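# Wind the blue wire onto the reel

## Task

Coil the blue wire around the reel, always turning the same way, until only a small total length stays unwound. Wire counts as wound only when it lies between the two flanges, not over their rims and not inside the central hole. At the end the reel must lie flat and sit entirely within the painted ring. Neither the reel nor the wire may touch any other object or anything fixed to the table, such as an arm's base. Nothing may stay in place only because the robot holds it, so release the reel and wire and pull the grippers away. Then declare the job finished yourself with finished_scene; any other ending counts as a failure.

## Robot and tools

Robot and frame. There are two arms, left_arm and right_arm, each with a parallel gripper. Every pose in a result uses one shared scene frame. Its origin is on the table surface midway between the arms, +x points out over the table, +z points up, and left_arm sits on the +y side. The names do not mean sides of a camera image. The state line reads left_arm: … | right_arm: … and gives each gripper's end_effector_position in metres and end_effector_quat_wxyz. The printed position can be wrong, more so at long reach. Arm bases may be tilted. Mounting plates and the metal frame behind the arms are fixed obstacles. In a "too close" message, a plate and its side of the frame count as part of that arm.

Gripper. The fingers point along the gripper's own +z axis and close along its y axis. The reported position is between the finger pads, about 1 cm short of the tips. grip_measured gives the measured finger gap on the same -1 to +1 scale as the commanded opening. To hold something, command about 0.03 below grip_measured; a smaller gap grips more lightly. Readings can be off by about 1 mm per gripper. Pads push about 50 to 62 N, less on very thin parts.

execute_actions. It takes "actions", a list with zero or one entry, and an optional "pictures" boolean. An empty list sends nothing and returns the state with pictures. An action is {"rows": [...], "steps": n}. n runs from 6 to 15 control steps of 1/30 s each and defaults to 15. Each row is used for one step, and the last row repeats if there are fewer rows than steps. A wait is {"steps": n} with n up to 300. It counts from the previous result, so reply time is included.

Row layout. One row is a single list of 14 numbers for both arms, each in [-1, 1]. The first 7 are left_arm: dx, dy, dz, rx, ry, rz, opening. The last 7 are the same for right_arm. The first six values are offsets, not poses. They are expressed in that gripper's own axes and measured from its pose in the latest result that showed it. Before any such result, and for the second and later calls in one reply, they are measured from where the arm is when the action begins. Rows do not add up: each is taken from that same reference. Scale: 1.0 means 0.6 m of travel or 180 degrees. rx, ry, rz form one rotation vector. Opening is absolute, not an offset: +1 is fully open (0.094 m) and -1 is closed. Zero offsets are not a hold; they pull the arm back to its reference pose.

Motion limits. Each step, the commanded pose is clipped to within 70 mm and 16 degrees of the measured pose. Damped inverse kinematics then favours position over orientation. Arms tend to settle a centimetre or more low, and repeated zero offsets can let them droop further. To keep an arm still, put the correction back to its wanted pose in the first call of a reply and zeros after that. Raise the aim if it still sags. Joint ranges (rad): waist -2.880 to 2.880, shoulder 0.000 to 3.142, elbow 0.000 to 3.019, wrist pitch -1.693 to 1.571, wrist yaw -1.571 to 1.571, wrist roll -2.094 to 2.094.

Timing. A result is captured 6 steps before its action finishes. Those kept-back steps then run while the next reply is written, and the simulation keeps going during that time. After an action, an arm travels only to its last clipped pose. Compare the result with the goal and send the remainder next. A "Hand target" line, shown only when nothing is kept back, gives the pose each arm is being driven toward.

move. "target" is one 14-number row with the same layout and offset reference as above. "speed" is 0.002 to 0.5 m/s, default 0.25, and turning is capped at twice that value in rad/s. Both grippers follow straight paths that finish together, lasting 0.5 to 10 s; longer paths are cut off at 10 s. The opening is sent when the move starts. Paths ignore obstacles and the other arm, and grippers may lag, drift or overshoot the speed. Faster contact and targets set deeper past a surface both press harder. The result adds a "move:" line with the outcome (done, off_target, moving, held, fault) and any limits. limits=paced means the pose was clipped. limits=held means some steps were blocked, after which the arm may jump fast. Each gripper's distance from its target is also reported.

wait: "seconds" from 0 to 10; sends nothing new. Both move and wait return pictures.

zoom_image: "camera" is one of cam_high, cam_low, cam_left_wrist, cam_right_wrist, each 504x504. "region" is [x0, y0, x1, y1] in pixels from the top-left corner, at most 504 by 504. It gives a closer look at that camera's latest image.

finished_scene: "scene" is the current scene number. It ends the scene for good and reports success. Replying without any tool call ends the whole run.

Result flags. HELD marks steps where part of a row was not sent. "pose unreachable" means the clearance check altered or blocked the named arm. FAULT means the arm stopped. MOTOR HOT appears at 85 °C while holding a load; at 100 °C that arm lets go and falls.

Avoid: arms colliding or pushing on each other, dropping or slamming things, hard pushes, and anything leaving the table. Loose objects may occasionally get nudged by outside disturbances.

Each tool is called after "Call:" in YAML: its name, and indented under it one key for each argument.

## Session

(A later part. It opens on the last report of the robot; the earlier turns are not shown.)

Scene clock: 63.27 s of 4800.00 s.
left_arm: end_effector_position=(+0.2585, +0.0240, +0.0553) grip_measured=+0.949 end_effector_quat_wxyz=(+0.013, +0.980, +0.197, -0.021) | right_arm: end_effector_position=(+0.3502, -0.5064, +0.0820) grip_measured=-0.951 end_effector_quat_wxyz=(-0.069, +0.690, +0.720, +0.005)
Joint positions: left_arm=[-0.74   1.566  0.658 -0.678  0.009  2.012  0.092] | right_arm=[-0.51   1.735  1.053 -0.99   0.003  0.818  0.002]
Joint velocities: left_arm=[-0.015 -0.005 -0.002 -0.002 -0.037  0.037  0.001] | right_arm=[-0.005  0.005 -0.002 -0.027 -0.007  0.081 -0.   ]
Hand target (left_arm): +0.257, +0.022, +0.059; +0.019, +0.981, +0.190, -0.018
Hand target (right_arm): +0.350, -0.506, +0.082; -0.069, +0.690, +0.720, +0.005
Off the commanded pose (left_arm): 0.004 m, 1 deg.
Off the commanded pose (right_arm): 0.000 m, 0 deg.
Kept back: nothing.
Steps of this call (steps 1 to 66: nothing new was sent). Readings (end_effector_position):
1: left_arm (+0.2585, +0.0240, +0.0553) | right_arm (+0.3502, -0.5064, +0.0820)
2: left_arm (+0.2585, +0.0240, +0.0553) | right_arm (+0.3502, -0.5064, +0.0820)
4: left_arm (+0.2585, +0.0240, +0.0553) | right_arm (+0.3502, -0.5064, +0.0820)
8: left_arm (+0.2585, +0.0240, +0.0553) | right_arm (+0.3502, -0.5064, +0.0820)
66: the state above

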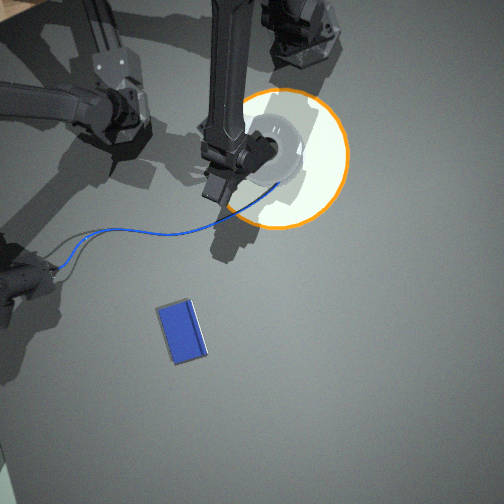

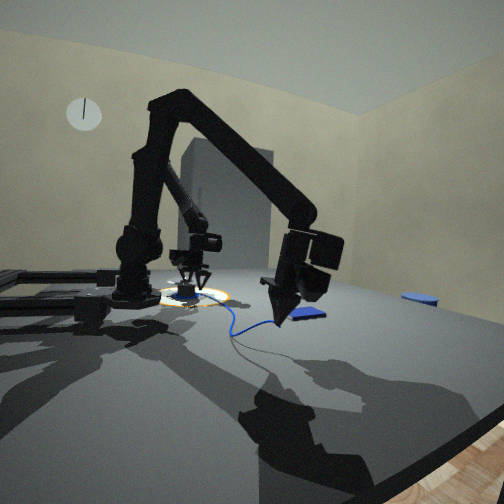

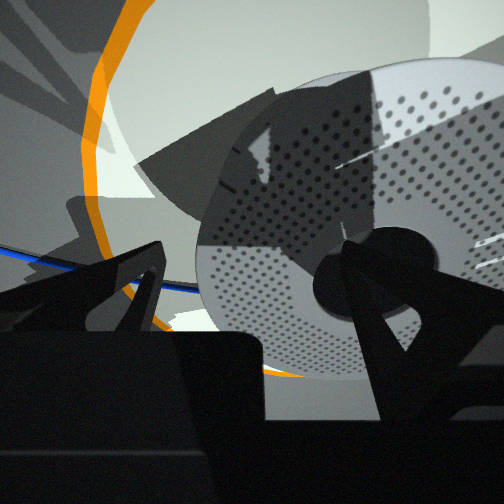

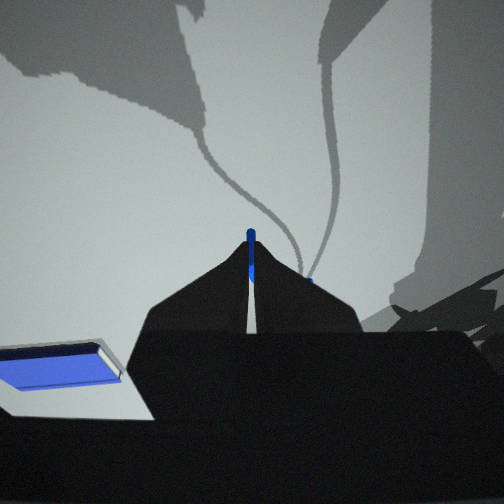

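Call:
execute_actions:
  actions:
    - {"rows":[[0,0,-0.002,0.002,0.006,0,0.8,0.003,0,0.004,0,0,0,-0.97],[0,0,-0.004,0.004,0.012,0,0.65,0.006,0,0.008,0,0,0,-0.97],[0,0,-0.004,0.005,0.015,0,0.5,0.009,0,0.012,0,0,0,-0.97],[0,0,-0.004,0.005,0.015,0,0.38,0.012,0,0.016,0,0,0,-0.97],[0,0,-0.004,0.005,0.015,0,0.28,0.015,0,0.02,0,0,0,-0.97],[0,0,-0.004,0.005,0.015,0,0.2,0.018,0,0.024,0,0,0,-0.97],[0,0,-0.004,0.005,0.015,0,0.15,0.02,0,0.028,0,0,0,-0.97],[0,0,-0.004,0.005,0.015,0,0.1,0.022,0,0.031,0,0,0,-0.97],[0,0,-0.004,0.005,0.015,0,0.1,0.024,0,0.033,0,0,0,-0.97],[0,0,-0.004,0.005,0.015,0,0.1,0.026,0,0.035,0,0,0,-0.97]],"steps":10}

Call:
execute_actions:
  actions:
    - {"rows":[[0.005,0,-0.003,0,0,-0.02,0.1,0.012,0,0.008,0,0,0,-0.97],[0.011,-0.001,-0.003,0,0,-0.045,0.1,0.015,0,0.009,0,0,0,-0.97],[0.017,-0.002,-0.003,0,0,-0.07,0.1,0.018,0,0.01,0,0,0,-0.97],[0.022,-0.003,-0.003,0,0,-0.095,0.1,0.021,0,0.011,0,0,0,-0.97],[0.027,-0.004,-0.003,0,0,-0.12,0.1,0.025,0,0.012,0,0,0,-0.97],[0.031,-0.005,-0.003,0,0,-0.14,0.1,0.029,0,0.014,0,0,0,-0.97],[0.035,-0.007,-0.003,0,0,-0.16,0.1,0.033,0,0.015,0,0,0,-0.97],[0.039,-0.009,-0.003,0,0,-0.18,0.1,0.037,0,0.016,0,0,0,-0.97],[0.043,-0.011,-0.003,0,0,-0.2,0.1,0.041,0,0.018,0,0,0,-0.97],[0.047,-0.013,-0.003,0,0,-0.22,0.1,0.045,0,0.019,0,0,0,-0.97],[0.05,-0.015,-0.003,0,0,-0.24,0.1,0.049,0,0.02,0,0,0,-0.97],[0.054,-0.018,-0.003,0,0,-0.26,0.1,0.053,0,0.022,0,0,0,-0.97],[0.057,-0.02,-0.003,0,0,-0.27,0.1,0.057,0,0.023,0,0,0,-0.97],[0.06,-0.023,-0.003,0,0,-0.28,0.1,0.061,0,0.024,0,0,0,-0.97],[0.063,-0.026,-0.003,0,0,-0.29,0.1,0.065,0,0.025,0,0,0,-0.97]],"steps":15}

Call:
execute_actions:
  actions:
    - {"rows":[[0.024,-0.003,-0.003,0,0.004,-0.31,0.1,0.022,0,0.005,0,0,0,-0.97],[0.028,-0.005,-0.003,0,0.004,-0.31,0.1,0.026,0,0.006,0,0,0,-0.97],[0.032,-0.006,-0.003,0,0.004,-0.31,0.1,0.03,0,0.007,0,0,0,-0.97],[0.036,-0.008,-0.003,0,0.004,-0.31,0.1,0.034,0,0.008,0,0,0,-0.97],[0.04,-0.01,-0.003,0,0.004,-0.31,0.1,0.038,0,0.009,0,0,0,-0.97],[0.044,-0.011,-0.003,0,0.004,-0.31,0.1,0.042,0,0.01,0,0,0,-0.97],[0.048,-0.014,-0.003,0,0.004,-0.31,0.1,0.046,0,0.011,0,0,0,-0.97],[0.051,-0.016,-0.003,0,0.004,-0.31,0.1,0.05,0,0.012,0,0,0,-0.97],[0.055,-0.018,-0.003,0,0.004,-0.31,0.1,0.054,0,0.013,0,0,0,-0.97],[0.058,-0.021,-0.003,0,0.004,-0.31,0.1,0.058,0,0.014,0,0,0,-0.97],[0.061,-0.024,-0.003,0,0.004,-0.31,0.1,0.062,0,0.015,0,0,0,-0.97],[0.064,-0.027,-0.003,0,0.004,-0.31,0.1,0.066,0,0.016,0,0,0,-0.97],[0.067,-0.03,-0.003,0,0.004,-0.31,0.1,0.07,0,0.017,0,0,0,-0.97],[0.07,-0.033,-0.003,0,0.004,-0.31,0.1,0.074,0,0.018,0,0,0,-0.97],[0.072,-0.037,-0.003,0,0.004,-0.31,0.1,0.078,0,0.018,0,0,0,-0.97]],"steps":15}
  pictures: true

Call:
execute_actions:
  actions:
    - {"rows":[[0.025,-0.001,-0.003,-0.006,0.006,-0.31,0.1,0.022,0,0.002,0,0,0,-0.97],[0.03,-0.002,-0.003,-0.006,0.006,-0.31,0.1,0.026,0,0.002,0,0,0,-0.97],[0.035,-0.001,-0.003,-0.006,0.006,-0.31,0.1,0.03,0,0.003,0,0,0,-0.97],[0.04,-0.002,-0.003,-0.006,0.006,-0.31,0.1,0.034,0,0.003,0,0,0,-0.97],[0.045,-0.002,-0.003,-0.006,0.006,-0.31,0.1,0.038,0,0.004,0,0,0,-0.97],[0.049,-0.002,-0.003,-0.006,0.006,-0.31,0.1,0.042,0,0.004,0,0,0,-0.97],[0.054,-0.003,-0.003,-0.006,0.006,-0.31,0.1,0.046,0,0.005,0,0,0,-0.97],[0.058,-0.004,-0.003,-0.006,0.006,-0.31,0.1,0.05,0,0.005,0,0,0,-0.97],[0.063,-0.004,-0.003,-0.006,0.006,-0.31,0.1,0.054,0,0.006,0,0,0,-0.97],[0.067,-0.006,-0.003,-0.006,0.006,-0.31,0.1,0.058,0,0.006,0,0,0,-0.97],[0.071,-0.007,-0.003,-0.006,0.006,-0.31,0.1,0.062,0,0.007,0,0,0,-0.97],[0.075,-0.008,-0.003,-0.006,0.006,-0.31,0.1,0.066,0,0.007,0,0,0,-0.97],[0.079,-0.01,-0.003,-0.006,0.006,-0.31,0.1,0.07,0,0.008,0,0,0,-0.97],[0.083,-0.011,-0.003,-0.006,0.006,-0.31,0.1,0.074,0,0.008,0,0,0,-0.97],[0.086,-0.014,-0.003,-0.006,0.006,-0.31,0.1,0.078,0,0.008,0,0,0,-0.97]],"steps":15}

Call:
execute_actions:
  actions:
    - {"rows":[[0.024,-0.001,-0.003,-0.013,0,-0.31,0.1,0.022,0,0.002,0,0,0,-0.97],[0.028,-0.001,-0.003,-0.013,0,-0.31,0.1,0.026,0,0.002,0,0,0,-0.97],[0.031,-0.001,-0.003,-0.013,0,-0.31,0.1,0.03,0,0.003,0,0,0,-0.97],[0.035,-0.001,-0.003,-0.013,0,-0.31,0.1,0.034,0,0.003,0,0,0,-0.97],[0.039,-0.001,-0.003,-0.013,0,-0.31,0.1,0.038,0,0.003,0,0,0,-0.97],[0.043,0,-0.003,-0.013,0,-0.31,0.1,0.042,0,0.004,0,0,0,-0.97],[0.046,-0.001,-0.003,-0.013,0,-0.31,0.1,0.046,0,0.004,0,0,0,-0.97],[0.049,-0.002,-0.003,-0.013,0,-0.31,0.1,0.05,0,0.004,0,0,0,-0.97],[0.053,-0.002,-0.003,-0.013,0,-0.31,0.1,0.054,0,0.005,0,0,0,-0.97],[0.056,-0.003,-0.003,-0.013,0,-0.31,0.1,0.058,0,0.005,0,0,0,-0.97],[0.058,-0.004,-0.003,-0.013,0,-0.31,0.1,0.062,0,0.005,0,0,0,-0.97],[0.061,-0.005,-0.003,-0.013,0,-0.31,0.1,0.066,0,0.006,0,0,0,-0.97],[0.064,-0.007,-0.003,-0.013,0,-0.31,0.1,0.07,0,0.006,0,0,0,-0.97],[0.067,-0.008,-0.003,-0.013,0,-0.31,0.1,0.074,0,0.006,0,0,0,-0.97],[0.068,-0.01,-0.003,-0.013,0,-0.31,0.1,0.078,0,0.006,0,0,0,-0.97]],"steps":15}

Call:
execute_actions:
  actions:
    - {"rows":[[0.023,-0.002,-0.003,-0.012,-0.007,-0.31,0.1,0.022,0,0.002,0,0,0,-0.97],[0.025,-0.003,-0.003,-0.012,-0.007,-0.31,0.1,0.026,0,0.002,0,0,0,-0.97],[0.028,-0.002,-0.003,-0.012,-0.007,-0.31,0.1,0.03,0,0.003,0,0,0,-0.97],[0.031,-0.003,-0.003,-0.012,-0.007,-0.31,0.1,0.034,0,0.003,0,0,0,-0.97],[0.033,-0.004,-0.003,-0.012,-0.007,-0.31,0.1,0.038,0,0.003,0,0,0,-0.97],[0.036,-0.004,-0.003,-0.012,-0.007,-0.31,0.1,0.042,0,0.004,0,0,0,-0.97],[0.039,-0.006,-0.003,-0.012,-0.007,-0.31,0.1,0.046,0,0.004,0,0,0,-0.97],[0.04,-0.006,-0.003,-0.012,-0.007,-0.31,0.1,0.05,0,0.004,0,0,0,-0.97],[0.043,-0.007,-0.003,-0.012,-0.007,-0.31,0.1,0.054,0,0.005,0,0,0,-0.97],[0.045,-0.009,-0.003,-0.012,-0.007,-0.31,0.1,0.058,0,0.005,0,0,0,-0.97],[0.046,-0.011,-0.003,-0.012,-0.007,-0.31,0.1,0.062,0,0.005,0,0,0,-0.97],[0.048,-0.013,-0.003,-0.012,-0.007,-0.31,0.1,0.066,0,0.006,0,0,0,-0.97],[0.049,-0.014,-0.003,-0.012,-0.007,-0.31,0.1,0.07,0,0.006,0,0,0,-0.97],[0.051,-0.016,-0.003,-0.012,-0.007,-0.31,0.1,0.074,0,0.006,0,0,0,-0.97],[0.052,-0.019,-0.003,-0.012,-0.007,-0.31,0.1,0.078,0,0.006,0,0,0,-0.97]],"steps":15}

Call:
execute_actions:
  actions:
    - {"rows":[[0.024,-0.003,-0.003,-0.002,-0.009,-0.25,0.1,0.022,0,0.002,0,0,0,-0.97],[0.028,-0.005,-0.003,-0.002,-0.009,-0.25,0.1,0.026,0,0.002,0,0,0,-0.97],[0.032,-0.006,-0.003,-0.002,-0.009,-0.25,0.1,0.03,0,0.003,0,0,0,-0.97],[0.036,-0.008,-0.003,-0.002,-0.009,-0.25,0.1,0.034,0,0.003,0,0,0,-0.97],[0.04,-0.01,-0.003,-0.002,-0.009,-0.25,0.1,0.038,0,0.003,0,0,0,-0.97],[0.044,-0.011,-0.003,-0.002,-0.009,-0.25,0.1,0.042,0,0.004,0,0,0,-0.97],[0.048,-0.014,-0.003,-0.002,-0.009,-0.25,0.1,0.046,0,0.004,0,0,0,-0.97],[0.051,-0.016,-0.003,-0.002,-0.009,-0.25,0.1,0.05,0,0.004,0,0,0,-0.97],[0.054,-0.018,-0.003,-0.002,-0.009,-0.25,0.1,0.053,0,0.005,0,0,0,-0.97],[0.056,-0.02,-0.003,-0.002,-0.009,-0.25,0.1,0.056,0,0.005,0,0,0,-0.97],[0.058,-0.022,-0.003,-0.002,-0.009,-0.25,0.1,0.058,0,0.005,0,0,0,-0.97],[0.059,-0.023,-0.003,-0.002,-0.009,-0.25,0.1,0.06,0,0.005,0,0,0,-0.97],[0.06,-0.024,-0.003,-0.002,-0.009,-0.25,0.1,0.061,0,0.005,0,0,0,-0.97],[0.06,-0.024,-0.003,-0.002,-0.009,-0.25,0.1,0.062,0,0.005,0,0,0,-0.97],[0.06,-0.024,-0.003,-0.002,-0.009,-0.25,0.35,0.062,0,0.005,0,0,0,-0.97]],"steps":15}
  pictures: true

Call:
execute_actions:
  actions:
    - {"rows":[[0,-0.002,0,0,0.001,0,0.6,0.006,0,0,0,0,0,-0.97],[-0.008,-0.005,-0.002,0.001,0.002,0.035,0.8,0.006,0,0,0,0,0,-0.97],[-0.015,-0.008,-0.003,0.001,0.003,0.07,0.95,0.006,0,0,0,0,0,-0.97],[-0.02,-0.011,-0.004,0.002,0.004,0.095,0.95,0.006,0,0,0,0,0,-0.97],[-0.024,-0.014,-0.005,0.002,0.005,0.12,0.95,0.006,0,0,0,0,0,-0.97],[-0.028,-0.017,-0.006,0.003,0.006,0.14,0.95,0.006,0,0,0,0,0,-0.97],[-0.031,-0.021,-0.007,0.003,0.007,0.16,0.95,0.006,0,0,0,0,0,-0.97],[-0.035,-0.024,-0.008,0.004,0.008,0.18,0.95,0.006,0,0,0,0,0,-0.97],[-0.038,-0.028,-0.008,0.004,0.009,0.2,0.95,0.006,0,0,0,0,0,-0.97],[-0.042,-0.032,-0.008,0.004,0.01,0.22,0.95,0.006,0,0,0,0,0,-0.97],[-0.044,-0.036,-0.008,0.004,0.011,0.24,0.95,0.006,0,0,0,0,0,-0.97],[-0.048,-0.041,-0.008,0.004,0.011,0.26,0.95,0.006,0,0,0,0,0,-0.97],[-0.05,-0.045,-0.008,0.004,0.011,0.27,0.95,0.006,0,0,0,0,0,-0.97],[-0.053,-0.05,-0.008,0.004,0.011,0.28,0.95,0.006,0,0,0,0,0,-0.97],[-0.055,-0.055,-0.008,0.004,0.011,0.29,0.95,0.006,0,0,0,0,0,-0.97]],"steps":15}

Call:
execute_actions:
  actions:
    - {"rows":[[-0.034,-0.026,-0.008,0.019,0.005,0.31,0.95,0,0,0,0,0,-0.004,-0.97],[-0.038,-0.028,-0.008,0.019,0.005,0.31,0.95,0,0,0,0,0,-0.008,-0.97],[-0.042,-0.029,-0.008,0.019,0.005,0.31,0.95,0,0,0,0,0,-0.012,-0.97],[-0.046,-0.031,-0.008,0.019,0.005,0.31,0.95,0,0,0,0,0,-0.016,-0.97],[-0.05,-0.033,-0.008,0.019,0.005,0.31,0.95,0,0,0,0,0,-0.02,-0.97],[-0.054,-0.034,-0.008,0.019,0.005,0.31,0.95,0,0,0,0,0,-0.024,-0.97],[-0.058,-0.037,-0.008,0.019,0.005,0.31,0.95,0,0,0,0,0,-0.028,-0.97],[-0.061,-0.039,-0.008,0.019,0.005,0.31,0.95,0,0,0,0,0,-0.032,-0.97],[-0.065,-0.041,-0.008,0.019,0.005,0.31,0.95,0,0,0,0,0,-0.036,-0.97],[-0.068,-0.044,-0.008,0.019,0.005,0.31,0.95,0,0,0,0,0,-0.04,-0.97],[-0.071,-0.047,-0.008,0.019,0.005,0.31,0.95,0,0,0,0,0,-0.04,-0.97],[-0.074,-0.05,-0.008,0.019,0.005,0.31,0.95,0,0,0,0,0,-0.04,-0.97],[-0.077,-0.053,-0.008,0.019,0.005,0.31,0.95,0,0,0,0,0,-0.04,-0.97],[-0.08,-0.056,-0.008,0.019,0.005,0.31,0.95,0,0,0,0,0,-0.04,-0.97],[-0.082,-0.06,-0.008,0.019,0.005,0.31,0.95,0,0,0,0,0,-0.04,-0.97]],"steps":15}

Call:
execute_actions:
  actions:
    - {"rows":[[-0.042,-0.011,-0.008,0.006,-0.009,0.31,0.95,0,0,0,0,0,0,-0.97],[-0.046,-0.013,-0.008,0.006,-0.009,0.31,0.95,0,0,0,0,0,0,-0.97],[-0.05,-0.014,-0.008,0.006,-0.009,0.31,0.95,0,0,0,0,0,0,-0.97],[-0.054,-0.016,-0.008,0.006,-0.009,0.31,0.95,0,0,0,0,0,0,-0.97],[-0.058,-0.018,-0.008,0.006,-0.009,0.31,0.95,0,0,0,0,0,0,-0.97],[-0.062,-0.019,-0.008,0.006,-0.009,0.31,0.95,0,0,0,0,0,0,-0.97],[-0.066,-0.022,-0.008,0.006,-0.009,0.31,0.95,0,0,0,0,0,0,-0.97],[-0.069,-0.024,-0.008,0.006,-0.009,0.31,0.95,0,0,0,0,0,0,-0.97],[-0.073,-0.026,-0.008,0.006,-0.009,0.31,0.95,0,0,0,0,0,0,-0.97],[-0.076,-0.029,-0.008,0.006,-0.009,0.31,0.95,0,0,0,0,0,0,-0.97],[-0.079,-0.032,-0.008,0.006,-0.009,0.31,0.95,0,0,0,0,0,0,-0.97],[-0.082,-0.035,-0.008,0.006,-0.009,0.31,0.95,0,0,0,0,0,0,-0.97],[-0.085,-0.038,-0.008,0.006,-0.009,0.31,0.95,0,0,0,0,0,0,-0.97],[-0.088,-0.041,-0.008,0.006,-0.009,0.31,0.95,0,0,0,0,0,0,-0.97],[-0.09,-0.045,-0.008,0.006,-0.009,0.31,0.95,0,0,0,0,0,0,-0.97]],"steps":15}

Call:
execute_actions:
  actions:
    - {"rows":[[-0.046,0.003,-0.008,-0.002,-0.009,0.31,0.95,0,0,0,0,0,0,-0.97],[-0.05,0.001,-0.008,-0.002,-0.009,0.31,0.95,0,0,0,0,0,0,-0.97],[-0.054,0,-0.008,-0.002,-0.009,0.31,0.95,0,0,0,0,0,0,-0.97],[-0.058,-0.002,-0.008,-0.002,-0.009,0.31,0.95,0,0,0,0,0,0,-0.97],[-0.062,-0.004,-0.008,-0.002,-0.009,0.31,0.95,0,0,0,0,0,0,-0.97],[-0.066,-0.005,-0.008,-0.002,-0.009,0.31,0.95,0,0,0,0,0,0,-0.97],[-0.07,-0.008,-0.008,-0.002,-0.009,0.31,0.95,0,0,0,0,0,0,-0.97],[-0.073,-0.01,-0.008,-0.002,-0.009,0.31,0.95,0,0,0,0,0,0,-0.97],[-0.077,-0.012,-0.008,-0.002,-0.009,0.31,0.95,0,0,0,0,0,0,-0.97],[-0.08,-0.015,-0.008,-0.002,-0.009,0.31,0.95,0,0,0,0,0,0,-0.97],[-0.083,-0.018,-0.008,-0.002,-0.009,0.31,0.95,0,0,0,0,0,0,-0.97],[-0.086,-0.021,-0.008,-0.002,-0.009,0.31,0.95,0,0,0,0,0,0,-0.97],[-0.089,-0.024,-0.008,-0.002,-0.009,0.31,0.95,0,0,0,0,0,0,-0.97],[-0.092,-0.027,-0.008,-0.002,-0.009,0.31,0.95,0,0,0,0,0,0,-0.97],[-0.094,-0.031,-0.008,-0.002,-0.009,0.31,0.95,0,0,0,0,0,0,-0.97]],"steps":15}

Call:
execute_actions:
  actions:
    - {"rows":[[-0.04,0.015,-0.008,-0.007,-0.006,0.31,0.95,0,0,0,0,0,0,-0.97],[-0.044,0.013,-0.008,-0.007,-0.006,0.31,0.95,0,0,0,0,0,0,-0.97],[-0.048,0.012,-0.008,-0.007,-0.006,0.31,0.95,0,0,0,0,0,0,-0.97],[-0.052,0.01,-0.008,-0.007,-0.006,0.31,0.95,0,0,0,0,0,0,-0.97],[-0.056,0.008,-0.008,-0.007,-0.006,0.31,0.95,0,0,0,0,0,0,-0.97],[-0.06,0.007,-0.008,-0.007,-0.006,0.31,0.95,0,0,0,0,0,0,-0.97],[-0.064,0.004,-0.008,-0.007,-0.006,0.31,0.95,0,0,0,0,0,0,-0.97],[-0.067,0.002,-0.008,-0.007,-0.006,0.31,0.95,0,0,0,0,0,0,-0.97],[-0.071,0,-0.008,-0.007,-0.006,0.31,0.95,0,0,0,0,0,0,-0.97],[-0.074,-0.003,-0.008,-0.007,-0.006,0.31,0.95,0,0,0,0,0,0,-0.97],[-0.077,-0.006,-0.008,-0.007,-0.006,0.31,0.95,0,0,0,0,0,0,-0.97],[-0.08,-0.009,-0.008,-0.007,-0.006,0.31,0.95,0,0,0,0,0,0,-0.97],[-0.083,-0.012,-0.008,-0.007,-0.006,0.31,0.95,0,0,0,0,0,0,-0.97],[-0.086,-0.015,-0.008,-0.007,-0.006,0.31,0.95,0,0,0,0,0,0,-0.97],[-0.088,-0.019,-0.008,-0.007,-0.006,0.31,0.95,0,0,0,0,0,0,-0.97]],"steps":15}

Call:
execute_actions:
  actions:
    - {"rows":[[-0.024,0,-0.006,0,0,0.18,0.95,0,0,0,0,0,0,-0.97],[-0.028,-0.002,-0.006,0,0,0.18,0.95,0,0,0,0,0,0,-0.97],[-0.032,-0.004,-0.006,0,0,0.18,0.95,0,0,0,0,0,0,-0.97],[-0.036,-0.006,-0.006,0,0,0.18,0.95,0,0,0,0,0,0,-0.97],[-0.039,-0.008,-0.006,0,0,0.18,0.95,0,0,0,0,0,0,-0.97],[-0.042,-0.009,-0.006,0,0,0.18,0.95,0,0,0,0,0,0,-0.97],[-0.044,-0.011,-0.006,0,0,0.18,0.95,0,0,0,0,0,0,-0.97],[-0.046,-0.012,-0.006,0,0,0.18,0.95,0,0,0,0,0,0,-0.97],[-0.048,-0.013,-0.006,0,0,0.18,0.95,0,0,0,0,0,0,-0.97],[-0.049,-0.014,-0.006,0,0,0.18,0.95,0,0,0,0,0,0,-0.97],[-0.049,-0.014,-0.006,0,0,0.18,0.95,0,0,0,0,0,0,-0.97]],"steps":11}

Call:
wait:
  seconds: 0.2

Scene clock: 71.47 s of 4800.00 s.
left_arm: end_effector_position=(+0.2625, +0.0284, +0.0551) grip_measured=+0.447 end_effector_quat_wxyz=(+0.000, +0.980, +0.199, -0.004) | right_arm: end_effector_position=(+0.3502, -0.5064, +0.0806) grip_measured=-0.951 end_effector_quat_wxyz=(-0.066, +0.691, +0.720, +0.006)
Joint positions: left_arm=[-0.744  1.566  0.658 -0.678 -0.033  2.005  0.068] | right_arm=[-0.51   1.735  1.048 -0.98   0.003  0.819  0.002]
Joint velocities: left_arm=[-0.083 -0.015 -0.007 -0.002 -0.051 -0.11  -0.131] | right_arm=[-0.005 -0.015 -0.1    0.164  0.022  0.022 -0.001]
Steps of this call (steps 1 to 90: nothing new was sent; then 5.07 s passed at rest; steps 91 to 94: the first 4 steps of this action). Readings (end_effector_position):
91: left_arm (+0.2593, +0.0248, +0.0553) | right_arm (+0.3502, -0.5064, +0.0820)
92: left_arm (+0.2609, +0.0266, +0.0552) | right_arm (+0.3502, -0.5064, +0.0819)
94: the state above

Scene clock: 71.97 s of 4800.00 s.
left_arm: end_effector_position=(+0.2715, +0.0392, +0.0546) grip_measured=+0.133 end_effector_quat_wxyz=(-0.001, +0.935, +0.354, -0.005) | right_arm: end_effector_position=(+0.3422, -0.4796, +0.0613) grip_measured=-0.951 end_effector_quat_wxyz=(-0.073, +0.688, +0.722, +0.004)
Joint positions: left_arm=[-0.7    1.566  0.658 -0.678 -0.033  1.726  0.053] | right_arm=[-0.474  1.734  0.973 -0.921  0.002  0.847  0.002]
Joint velocities: left_arm=[ 0.278 -0.005 -0.007 -0.012  0.037 -1.121 -0.001] | right_arm=[ 0.132 -0.044 -0.134  0.066 -0.022  0.154 -0.   ]
Off your previous action's commanded pose (left_arm): 0.005 m, 0 deg at its last step (step 6 of this call).
Off your previous action's commanded pose (right_arm): 0.011 m, 0 deg at its last step (step 6 of this call).
Steps of this call (steps 1 to 6: the last 6 steps of your previous action; steps 7 to 15: the first 9 steps of this action, its rows measured from where the robot was after step 6). Readings (end_effector_position):
6: left_arm (+0.2612, +0.0270, +0.0553) | right_arm (+0.3464, -0.4967, +0.0707)
7: left_arm (+0.2612, +0.0270, +0.0553) | right_arm (+0.3459, -0.4946, +0.0694)
8: left_arm (+0.2612, +0.0270, +0.0553) | right_arm (+0.3452, -0.4928, +0.0683)
10: left_arm (+0.2623, +0.0283, +0.0552) | right_arm (+0.3441, -0.4896, +0.0664)
14: left_arm (+0.2695, +0.0368, +0.0547) | right_arm (+0.3425, -0.4822, +0.0624)
15: the state above

Scene clock: 72.47 s of 4800.00 s.
left_arm: end_effector_position=(+0.2917, +0.0731, +0.0549) grip_measured=+0.133 end_effector_quat_wxyz=(-0.001, +0.752, +0.659, -0.010) | right_arm: end_effector_position=(+0.3375, -0.4362, +0.0517) grip_measured=-0.951 end_effector_quat_wxyz=(-0.083, +0.680, +0.728, +0.004)
Joint positions: left_arm=[-0.571  1.552  0.649 -0.678 -0.023  1.139  0.053] | right_arm=[-0.396  1.708  0.892 -0.885 -0.007  0.907  0.002]
Joint velocities: left_arm=[ 0.22  -0.083 -0.1   -0.002 -0.081 -1.121 -0.   ] | right_arm=[ 0.132 -0.063 -0.139  0.071 -0.066  0.168  0.001]
Off your previous action's commanded pose (left_arm): 0.010 m, 17 deg at its last step (step 6 of this call); orientation clipped at that step.
Off your previous action's commanded pose (right_arm): 0.007 m, 1 deg at its last step (step 6 of this call).
Steps of this call (steps 1 to 6: the last 6 steps of your previous action; steps 7 to 15: the first 9 steps of this action, its rows measured from where the robot was after step 6). Readings (end_effector_position):
6: left_arm (+0.2812, +0.0515, +0.0545) | right_arm (+0.3415, -0.4629, +0.0577)
7: left_arm (+0.2827, +0.0533, +0.0547) | right_arm (+0.3414, -0.4602, +0.0574)
8: left_arm (+0.2843, +0.0553, +0.0549) | right_arm (+0.3410, -0.4572, +0.0569)
10: left_arm (+0.2877, +0.0600, +0.0548) | right_arm (+0.3398, -0.4506, +0.0553)
14: left_arm (+0.2914, +0.0705, +0.0548) | right_arm (+0.3377, -0.4388, +0.0522)
15: the state above

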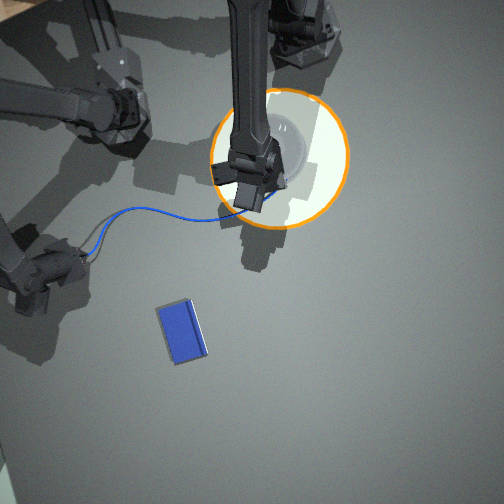

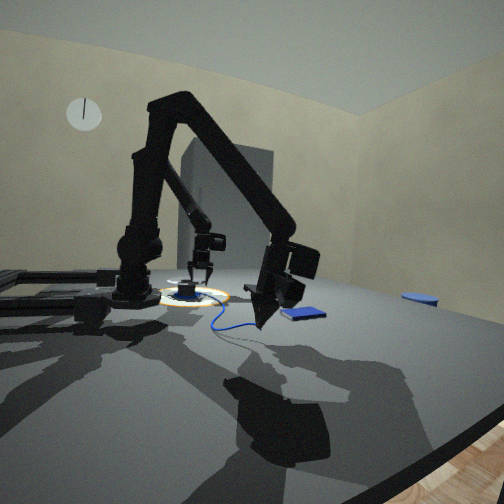

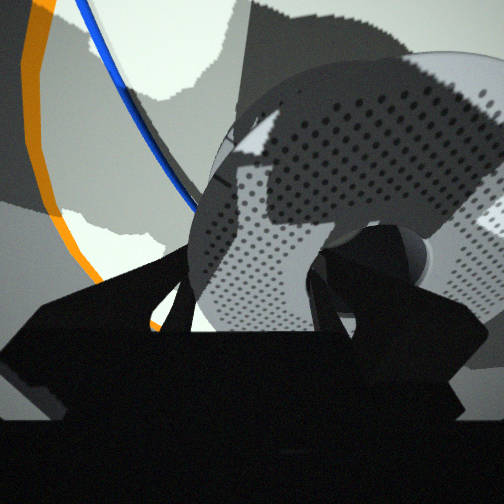

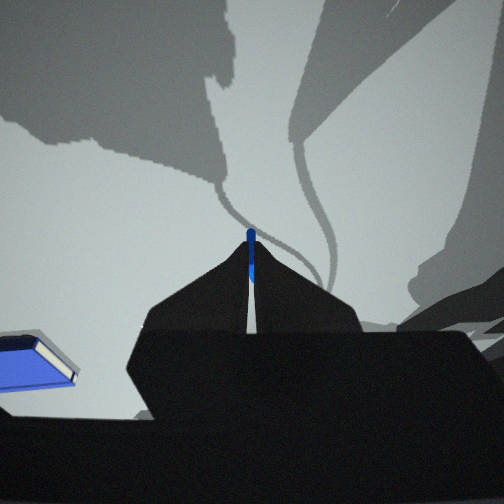

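Scene clock: 72.97 s of 4800.00 s.
left_arm: end_effector_position=(+0.2837, +0.1131, +0.0556) grip_measured=+0.133 end_effector_quat_wxyz=(-0.008, +0.478, +0.878, -0.011) | right_arm: end_effector_position=(+0.3338, -0.3957, +0.0491) grip_measured=-0.951 end_effector_quat_wxyz=(-0.090, +0.675, +0.733, +0.003)
Joint positions: left_arm=[-0.467  1.489  0.582 -0.678 -0.019  0.537  0.053] | right_arm=[-0.311  1.676  0.827 -0.865 -0.019  0.976  0.002]
Joint velocities: left_arm=[ 0.21  -0.151 -0.125  0.002 -0.007 -1.092  0.001] | right_arm=[ 0.161 -0.063 -0.1    0.066 -0.007  0.125  0.   ]
Off your previous action's commanded pose (left_arm): 0.013 m, 15 deg at its last step (step 6 of this call); orientation clipped at that step.
Off your previous action's commanded pose (right_arm): 0.007 m, 1 deg at its last step (step 6 of this call).
Steps of this call (steps 1 to 6: the last 6 steps of your previous action; steps 7 to 15: the first 9 steps of this action, its rows measured from where the robot was after step 6). Readings (end_effector_position):
6: left_arm (+0.2889, +0.0878, +0.0552) | right_arm (+0.3372, -0.4219, +0.0505)
7: left_arm (+0.2879, +0.0900, +0.0551) | right_arm (+0.3368, -0.4193, +0.0505)
8: left_arm (+0.2871, +0.0924, +0.0552) | right_arm (+0.3365, -0.4164, +0.0504)
10: left_arm (+0.2859, +0.0980, +0.0553) | right_arm (+0.3355, -0.4100, +0.0501)
14: left_arm (+0.2842, +0.1102, +0.0555) | right_arm (+0.3342, -0.3984, +0.0493)
15: the state above

Scene clock: 73.47 s of 4800.00 s.
left_arm: end_effector_position=(+0.2574, +0.1385, +0.0570) grip_measured=+0.133 end_effector_quat_wxyz=(-0.011, +0.163, +0.987, -0.008) | right_arm: end_effector_position=(+0.3304, -0.3554, +0.0492) grip_measured=-0.951 end_effector_quat_wxyz=(-0.096, +0.668, +0.738, +0.002)
Joint positions: left_arm=[-0.424  1.399  0.492 -0.678 -0.02  -0.089  0.053] | right_arm=[-0.215  1.643  0.773 -0.854 -0.033  1.055  0.002]
Joint velocities: left_arm=[ 0.044 -0.161 -0.134 -0.002 -0.037 -1.223 -0.   ] | right_arm=[ 0.181 -0.063 -0.095  0.022 -0.007  0.095 -0.   ]
Off your previous action's commanded pose (left_arm): 0.012 m, 16 deg at its last step (step 6 of this call); orientation clipped at that step.
Off your previous action's commanded pose (right_arm): 0.007 m, 1 deg at its last step (step 6 of this call).
Steps of this call (steps 1 to 6: the last 6 steps of your previous action; steps 7 to 15: the first 9 steps of this action, its rows measured from where the robot was after step 6). Readings (end_effector_position):
6: left_arm (+0.2777, +0.1270, +0.0561) | right_arm (+0.3334, -0.3816, +0.0496)
7: left_arm (+0.2755, +0.1285, +0.0562) | right_arm (+0.3333, -0.3790, +0.0498)
8: left_arm (+0.2731, +0.1298, +0.0563) | right_arm (+0.3330, -0.3762, +0.0498)
10: left_arm (+0.2673, +0.1322, +0.0564) | right_arm (+0.3324, -0.3698, +0.0496)
14: left_arm (+0.2591, +0.1372, +0.0569) | right_arm (+0.3307, -0.3579, +0.0491)
15: the state above

Scene clock: 73.97 s of 4800.00 s.
left_arm: end_effector_position=(+0.2303, +0.1435, +0.0580) grip_measured=+0.133 end_effector_quat_wxyz=(-0.012, -0.173, +0.985, -0.009) | right_arm: end_effector_position=(+0.3267, -0.3150, +0.0505) grip_measured=-0.951 end_effector_quat_wxyz=(-0.102, +0.661, +0.743, +0.001)
Joint positions: left_arm=[-0.447  1.319  0.419 -0.678 -0.012 -0.786  0.053] | right_arm=[-0.11   1.614  0.73  -0.85  -0.05   1.141  0.002]
Joint velocities: left_arm=[-0.151 -0.093 -0.071  0.017 -0.007 -1.341  0.001] | right_arm=[ 0.19  -0.044 -0.085  0.012  0.037  0.198 -0.001]
Off your previous action's commanded pose (left_arm): 0.008 m, 19 deg at its last step (step 6 of this call); orientation clipped at that step.
Off your previous action's commanded pose (right_arm): 0.007 m, 1 deg at its last step (step 6 of this call).
Steps of this call (steps 1 to 6: the last 6 steps of your previous action; steps 7 to 15: the first 9 steps of this action, its rows measured from where the robot was after step 6). Readings (end_effector_position):
6: left_arm (+0.2488, +0.1439, +0.0575) | right_arm (+0.3298, -0.3414, +0.0505)
7: left_arm (+0.2470, +0.1442, +0.0577) | right_arm (+0.3297, -0.3388, +0.0508)
8: left_arm (+0.2445, +0.1444, +0.0577) | right_arm (+0.3296, -0.3357, +0.0509)
10: left_arm (+0.2392, +0.1446, +0.0577) | right_arm (+0.3290, -0.3293, +0.0507)
14: left_arm (+0.2318, +0.1441, +0.0580) | right_arm (+0.3270, -0.3175, +0.0504)
15: the state above

Scene clock: 74.47 s of 4800.00 s.
left_arm: end_effector_position=(+0.2098, +0.1147, +0.0599) grip_measured=+0.132 end_effector_quat_wxyz=(-0.019, -0.470, +0.882, -0.009) | right_arm: end_effector_position=(+0.3229, -0.2746, +0.0522) grip_measured=-0.951 end_effector_quat_wxyz=(-0.108, +0.654, +0.749, -0.001)
Joint positions: left_arm=[-0.592  1.305  0.409 -0.68   0.001 -1.563  0.053] | right_arm=[ 0.005  1.591  0.698 -0.846 -0.071  1.236  0.002]
Joint velocities: left_arm=[-0.366 -0.005 -0.007 -0.012 -0.022 -1.56  -0.001] | right_arm=[ 0.19  -0.054 -0.071 -0.002 -0.051  0.081 -0.001]
Off your previous action's commanded pose (left_arm): 0.008 m, 17 deg at its last step (step 6 of this call); orientation clipped at that step.
Off your previous action's commanded pose (right_arm): 0.006 m, 1 deg at its last step (step 6 of this call).
Steps of this call (steps 1 to 6: the last 6 steps of your previous action; steps 7 to 15: the first 9 steps of this action, its rows measured from where the robot was after step 6). Readings (end_effector_position):
6: left_arm (+0.2242, +0.1373, +0.0585) | right_arm (+0.3257, -0.3009, +0.0518)
7: left_arm (+0.2229, +0.1346, +0.0587) | right_arm (+0.3256, -0.2983, +0.0521)
8: left_arm (+0.2212, +0.1313, +0.0590) | right_arm (+0.3257, -0.2952, +0.0522)
10: left_arm (+0.2176, +0.1259, +0.0593) | right_arm (+0.3254, -0.2888, +0.0522)
14: left_arm (+0.2112, +0.1170, +0.0598) | right_arm (+0.3235, -0.2771, +0.0521)
15: the state above

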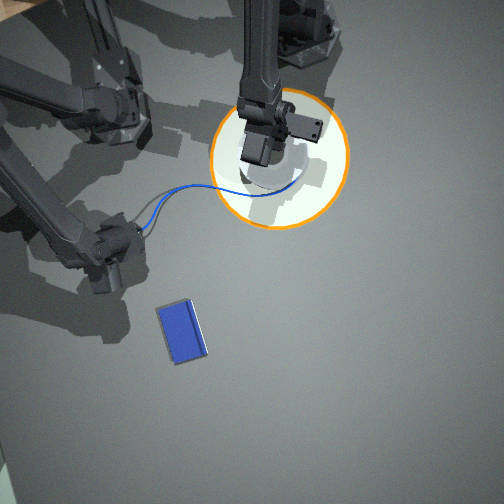

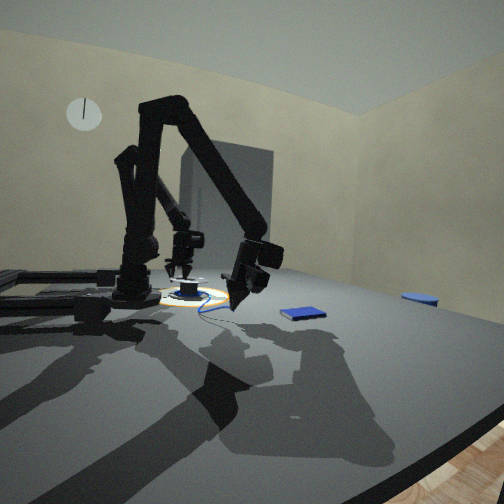

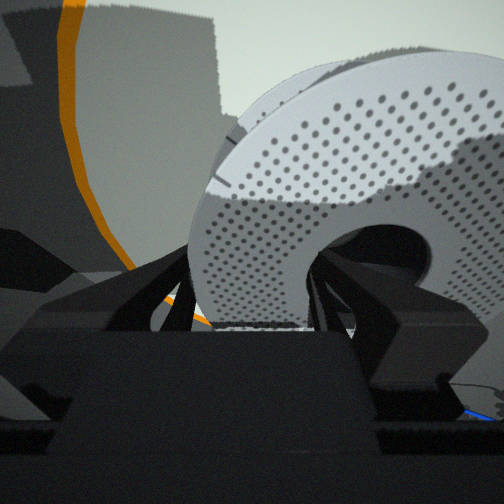

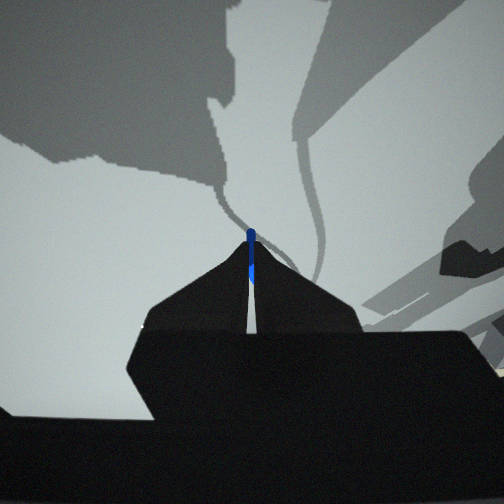

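Scene clock: 74.97 s of 4800.00 s.
left_arm: end_effector_position=(+0.2141, +0.1220, +0.0597) grip_measured=+0.948 end_effector_quat_wxyz=(-0.004, -0.444, +0.896, -0.000) | right_arm: end_effector_position=(+0.3217, -0.2647, +0.0534) grip_measured=-0.951 end_effector_quat_wxyz=(-0.108, +0.655, +0.748, -0.002)
Joint positions: left_arm=[-0.582  1.305  0.409 -0.681 -0.035 -1.494  0.092] | right_arm=[ 0.036  1.583  0.69  -0.846 -0.074  1.269  0.002]
Joint velocities: left_arm=[ 0.366 -0.015  0.007 -0.012 -0.051  1.487 -0.001] | right_arm=[-0.015 -0.005 -0.017 -0.007  0.037 -0.081  0.   ]
Off your previous action's commanded pose (left_arm): 0.003 m, 10 deg at its last step (step 6 of this call).
Off your previous action's commanded pose (right_arm): 0.002 m, 1 deg at its last step (step 6 of this call).
Steps of this call (steps 1 to 6: the last 6 steps of your previous action; steps 7 to 15: the first 9 steps of this action, its rows measured from where the robot was after step 6). Readings (end_effector_position):
6: left_arm (+0.2042, +0.1072, +0.0603) | right_arm (+0.3217, -0.2656, +0.0533)
7: left_arm (+0.2038, +0.1067, +0.0604) | right_arm (+0.3216, -0.2652, +0.0534)
8: left_arm (+0.2040, +0.1069, +0.0603) | right_arm (+0.3217, -0.2650, +0.0534)
10: left_arm (+0.2062, +0.1099, +0.0602) | right_arm (+0.3217, -0.2647, +0.0534)
14: left_arm (+0.2126, +0.1195, +0.0598) | right_arm (+0.3217, -0.2647, +0.0534)
15: the state above

Scene clock: 75.47 s of 4800.00 s.
left_arm: end_effector_position=(+0.2435, +0.1430, +0.0569) grip_measured=+0.948 end_effector_quat_wxyz=(-0.005, -0.130, +0.991, +0.012) | right_arm: end_effector_position=(+0.3217, -0.2647, +0.0534) grip_measured=-0.951 end_effector_quat_wxyz=(-0.108, +0.633, +0.767, +0.001)
Joint positions: left_arm=[-0.456  1.365  0.456 -0.681 -0.055 -0.709  0.092] | right_arm=[ 0.036  1.583  0.69  -0.846 -0.074  1.211  0.002]
Joint velocities: left_arm=[ 0.171  0.142  0.164 -0.002  0.051  1.458 -0.001] | right_arm=[-0.015 -0.005 -0.002 -0.002 -0.051 -0.403 -0.   ]
Off your previous action's commanded pose (left_arm): 0.026 m, 21 deg at its last step (step 6 of this call); orientation clipped at that step.
Off your previous action's commanded pose (right_arm): 0.003 m, 0 deg at its last step (step 6 of this call).
Steps of this call (steps 1 to 6: the last 6 steps of your previous action; steps 7 to 15: the first 9 steps of this action, its rows measured from where the robot was after step 6). Readings (end_effector_position):
6: left_arm (+0.2222, +0.1336, +0.0582) | right_arm (+0.3217, -0.2647, +0.0534)
7: left_arm (+0.2247, +0.1355, +0.0578) | right_arm (+0.3217, -0.2647, +0.0534)
8: left_arm (+0.2272, +0.1375, +0.0575) | right_arm (+0.3217, -0.2647, +0.0534)
10: left_arm (+0.2316, +0.1405, +0.0569) | right_arm (+0.3217, -0.2647, +0.0534)
14: left_arm (+0.2408, +0.1426, +0.0568) | right_arm (+0.3217, -0.2647, +0.0534)
15: the state above

Scene clock: 75.97 s of 4800.00 s.
left_arm: end_effector_position=(+0.2813, +0.1359, +0.0563) grip_measured=+0.948 end_effector_quat_wxyz=(-0.009, +0.210, +0.978, +0.006) | right_arm: end_effector_position=(+0.3217, -0.2647, +0.0534) grip_measured=-0.951 end_effector_quat_wxyz=(-0.108, +0.616, +0.780, +0.004)
Joint positions: left_arm=[-0.416  1.459  0.553 -0.681 -0.049  0.014  0.092] | right_arm=[ 0.036  1.583  0.69  -0.846 -0.074  1.167  0.002]
Joint velocities: left_arm=[ 0.005  0.171  0.178 -0.002  0.022  1.267  0.001] | right_arm=[-0.005  0.015 -0.002 -0.007 -0.007 -0.022 -0.001]
Off your previous action's commanded pose (left_arm): 0.026 m, 17 deg at its last step (step 6 of this call); orientation clipped at that step.
Off your previous action's commanded pose (right_arm): 0.000 m, 1 deg at its last step (step 6 of this call).
Steps of this call (steps 1 to 6: the last 6 steps of your previous action; steps 7 to 15: the first 9 steps of this action, its rows measured from where the robot was after step 6). Readings (end_effector_position):
6: left_arm (+0.2578, +0.1414, +0.0575) | right_arm (+0.3217, -0.2647, +0.0534)
7: left_arm (+0.2608, +0.1419, +0.0575) | right_arm (+0.3217, -0.2647, +0.0534)
8: left_arm (+0.2634, +0.1419, +0.0573) | right_arm (+0.3217, -0.2647, +0.0534)
10: left_arm (+0.2689, +0.1407, +0.0569) | right_arm (+0.3217, -0.2647, +0.0534)
14: left_arm (+0.2789, +0.1369, +0.0562) | right_arm (+0.3217, -0.2647, +0.0534)
15: the state above

Scene clock: 76.47 s of 4800.00 s.
left_arm: end_effector_position=(+0.3092, +0.1077, +0.0557) grip_measured=+0.948 end_effector_quat_wxyz=(-0.005, +0.528, +0.849, +0.003) | right_arm: end_effector_position=(+0.3217, -0.2647, +0.0534) grip_measured=-0.951 end_effector_quat_wxyz=(-0.108, +0.616, +0.780, +0.004)
Joint positions: left_arm=[-0.463  1.542  0.647 -0.683 -0.048  0.658  0.092] | right_arm=[ 0.036  1.583  0.69  -0.846 -0.074  1.167  0.002]
Joint velocities: left_arm=[-0.171  0.112  0.144 -0.007  0.037  1.223  0.   ] | right_arm=[-0.015  0.015 -0.007 -0.022 -0.037  0.022 -0.001]
Off your previous action's commanded pose (left_arm): 0.024 m, 17 deg at its last step (step 6 of this call); orientation clipped at that step.
Off your previous action's commanded pose (right_arm): 0.000 m, 0 deg at its last step (step 6 of this call).
Steps of this call (steps 1 to 6: the last 6 steps of your previous action; steps 7 to 15: the first 9 steps of this action, its rows measured from where the robot was after step 6). Readings (end_effector_position):
6: left_arm (+0.2928, +0.1285, +0.0563) | right_arm (+0.3217, -0.2647, +0.0534)
7: left_arm (+0.2950, +0.1275, +0.0564) | right_arm (+0.3217, -0.2647, +0.0534)
8: left_arm (+0.2972, +0.1262, +0.0562) | right_arm (+0.3217, -0.2647, +0.0534)
10: left_arm (+0.3020, +0.1214, +0.0559) | right_arm (+0.3217, -0.2647, +0.0534)
14: left_arm (+0.3084, +0.1101, +0.0558) | right_arm (+0.3217, -0.2647, +0.0534)
15: the state above

Scene clock: 76.97 s of 4800.00 s.
left_arm: end_effector_position=(+0.3070, +0.0679, +0.0555) grip_measured=+0.948 end_effector_quat_wxyz=(-0.004, +0.796, +0.605, +0.004) | right_arm: end_effector_position=(+0.3217, -0.2647, +0.0534) grip_measured=-0.951 end_effector_quat_wxyz=(-0.108, +0.616, +0.780, +0.004)
Joint positions: left_arm=[-0.574  1.583  0.691 -0.687 -0.051  1.276  0.092] | right_arm=[ 0.036  1.583  0.69  -0.846 -0.074  1.167  0.002]
Joint velocities: left_arm=[-0.21   0.005  0.022 -0.002  0.037  1.253  0.   ] | right_arm=[-0.005 -0.005  0.007 -0.017  0.007  0.037 -0.001]
Off your previous action's commanded pose (left_arm): 0.022 m, 15 deg at its last step (step 6 of this call); orientation clipped at that step.
Off your previous action's commanded pose (right_arm): 0.000 m, 0 deg at its last step (step 6 of this call).
Steps of this call (steps 1 to 6: the last 6 steps of your previous action; steps 7 to 15: the first 9 steps of this action, its rows measured from where the robot was after step 6). Readings (end_effector_position):
6: left_arm (+0.3109, +0.0946, +0.0557) | right_arm (+0.3217, -0.2647, +0.0534)
7: left_arm (+0.3111, +0.0926, +0.0557) | right_arm (+0.3217, -0.2647, +0.0534)
8: left_arm (+0.3108, +0.0900, +0.0556) | right_arm (+0.3217, -0.2647, +0.0534)
10: left_arm (+0.3103, +0.0832, +0.0555) | right_arm (+0.3217, -0.2647, +0.0534)
14: left_arm (+0.3079, +0.0702, +0.0555) | right_arm (+0.3217, -0.2647, +0.0534)
15: the state above

Scene clock: 77.33 s of 4800.00 s.
left_arm: end_effector_position=(+0.2919, +0.0445, +0.0566) grip_measured=+0.949 end_effector_quat_wxyz=(-0.004, +0.928, +0.373, +0.005) | right_arm: end_effector_position=(+0.3217, -0.2647, +0.0534) grip_measured=-0.951 end_effector_quat_wxyz=(-0.108, +0.616, +0.780, +0.004)
Joint positions: left_arm=[-0.66   1.584  0.692 -0.687 -0.053  1.726  0.092] | right_arm=[ 0.036  1.583  0.69  -0.846 -0.074  1.167  0.002]
Joint velocities: left_arm=[-0.327  0.005 -0.002 -0.012  0.022  1.223 -0.001] | right_arm=[-0.005 -0.005  0.007 -0.012 -0.007  0.007 -0.001]
Off your previous action's commanded pose (left_arm): 0.019 m, 14 deg at its last step (step 6 of this call); orientation clipped at that step.
Off your previous action's commanded pose (right_arm): 0.000 m, 0 deg at its last step (step 6 of this call).
Steps of this call (steps 1 to 6: the last 6 steps of your previous action; steps 7 to 11: the first 5 steps of this action, its rows measured from where the robot was after step 6). Readings (end_effector_position):
6: left_arm (+0.3004, +0.0569, +0.0560) | right_arm (+0.3217, -0.2647, +0.0534)
7: left_arm (+0.2992, +0.0551, +0.0561) | right_arm (+0.3217, -0.2647, +0.0534)
8: left_arm (+0.2978, +0.0530, +0.0562) | right_arm (+0.3217, -0.2647, +0.0534)
10: left_arm (+0.2939, +0.0474, +0.0565) | right_arm (+0.3217, -0.2647, +0.0534)
11: the state above

Scene clock: 77.73 s of 4800.00 s.
left_arm: end_effector_position=(+0.2817, +0.0371, +0.0554) grip_measured=+0.949 end_effector_quat_wxyz=(-0.006, +0.971, +0.241, +0.002) | right_arm: end_effector_position=(+0.3217, -0.2647, +0.0534) grip_measured=-0.951 end_effector_quat_wxyz=(-0.108, +0.616, +0.780, +0.004)
Joint positions: left_arm=[-0.695  1.584  0.685 -0.687 -0.051  1.969  0.092] | right_arm=[ 0.036  1.583  0.69  -0.846 -0.074  1.167  0.002]
Joint velocities: left_arm=[-0.015 -0.005  0.002  0.012  0.139  0.139  0.   ] | right_arm=[ 0.005 -0.005  0.002 -0.012  0.037 -0.066  0.   ]
Hand target (left_arm): +0.277, +0.036, +0.059; -0.004, +0.975, +0.222, +0.002
Hand target (right_arm): +0.322, -0.265, +0.053; -0.108, +0.616, +0.780, +0.004
Off the commanded pose (left_arm): 0.006 m, 2 deg.
Off the commanded pose (right_arm): 0.000 m, 0 deg.
Kept back: nothing.
Steps of this call (steps 1 to 6: the last 6 steps of your previous action; steps 7 to 12: nothing new was sent). Readings (end_effector_position):
1: left_arm (+0.2899, +0.0418, +0.0568) | right_arm (+0.3217, -0.2647, +0.0534)
2: left_arm (+0.2883, +0.0396, +0.0569) | right_arm (+0.3217, -0.2647, +0.0534)
4: left_arm (+0.2858, +0.0366, +0.0569) | right_arm (+0.3217, -0.2647, +0.0534)
8: left_arm (+0.2824, +0.0366, +0.0558) | right_arm (+0.3217, -0.2647, +0.0534)
12: the state above

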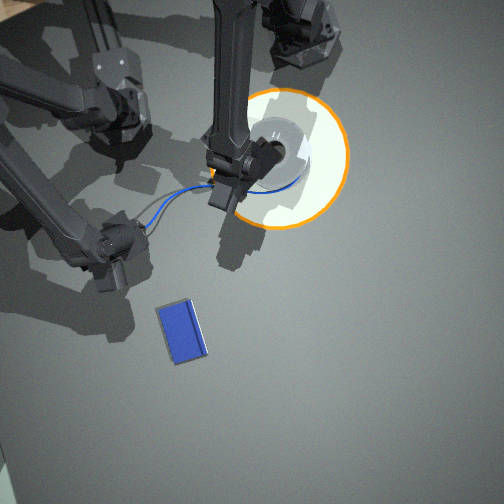

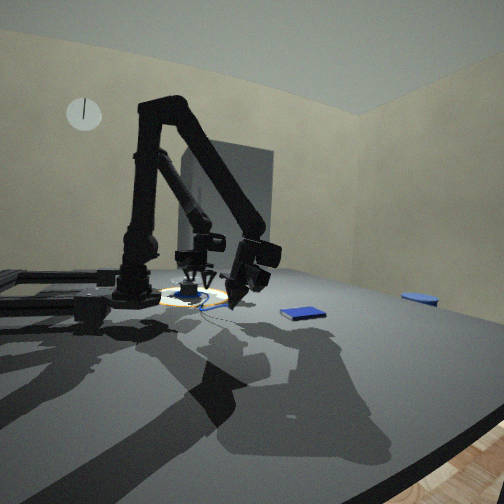

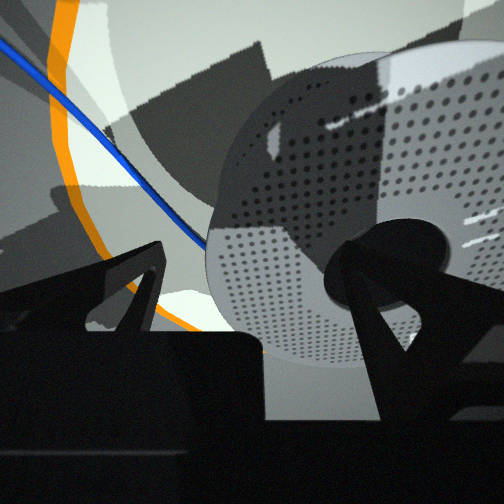

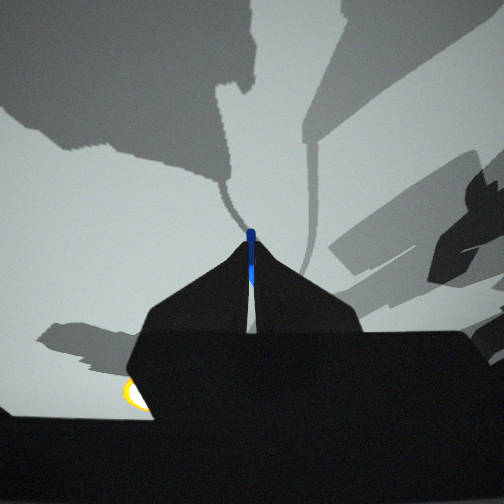

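Call:
zoom_image:
  camera: "cam_high"
  region: [120, 90, 360, 270]

Call:
zoom_image:
  camera: "cam_low"
  region: [140, 250, 260, 330]

Region (120, 90, 360, 270) of cam_high's 504x504 image, scaled by 2.100, with more detail than that image has; it fills the top 378 rows of this view, and the rest is white.

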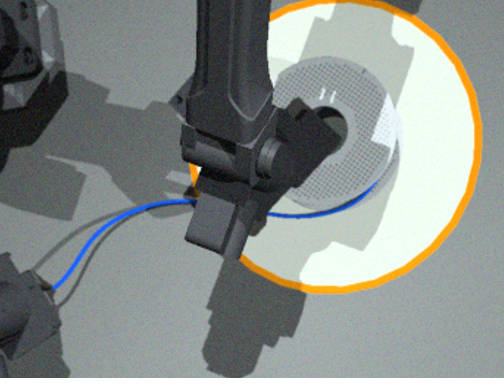

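Region (140, 250, 260, 330) of cam_low's 504x504 image, scaled by 4.200, with more detail than that image has.

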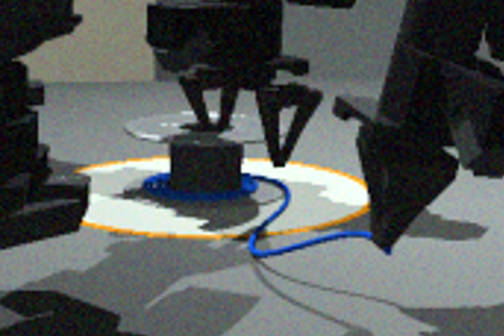

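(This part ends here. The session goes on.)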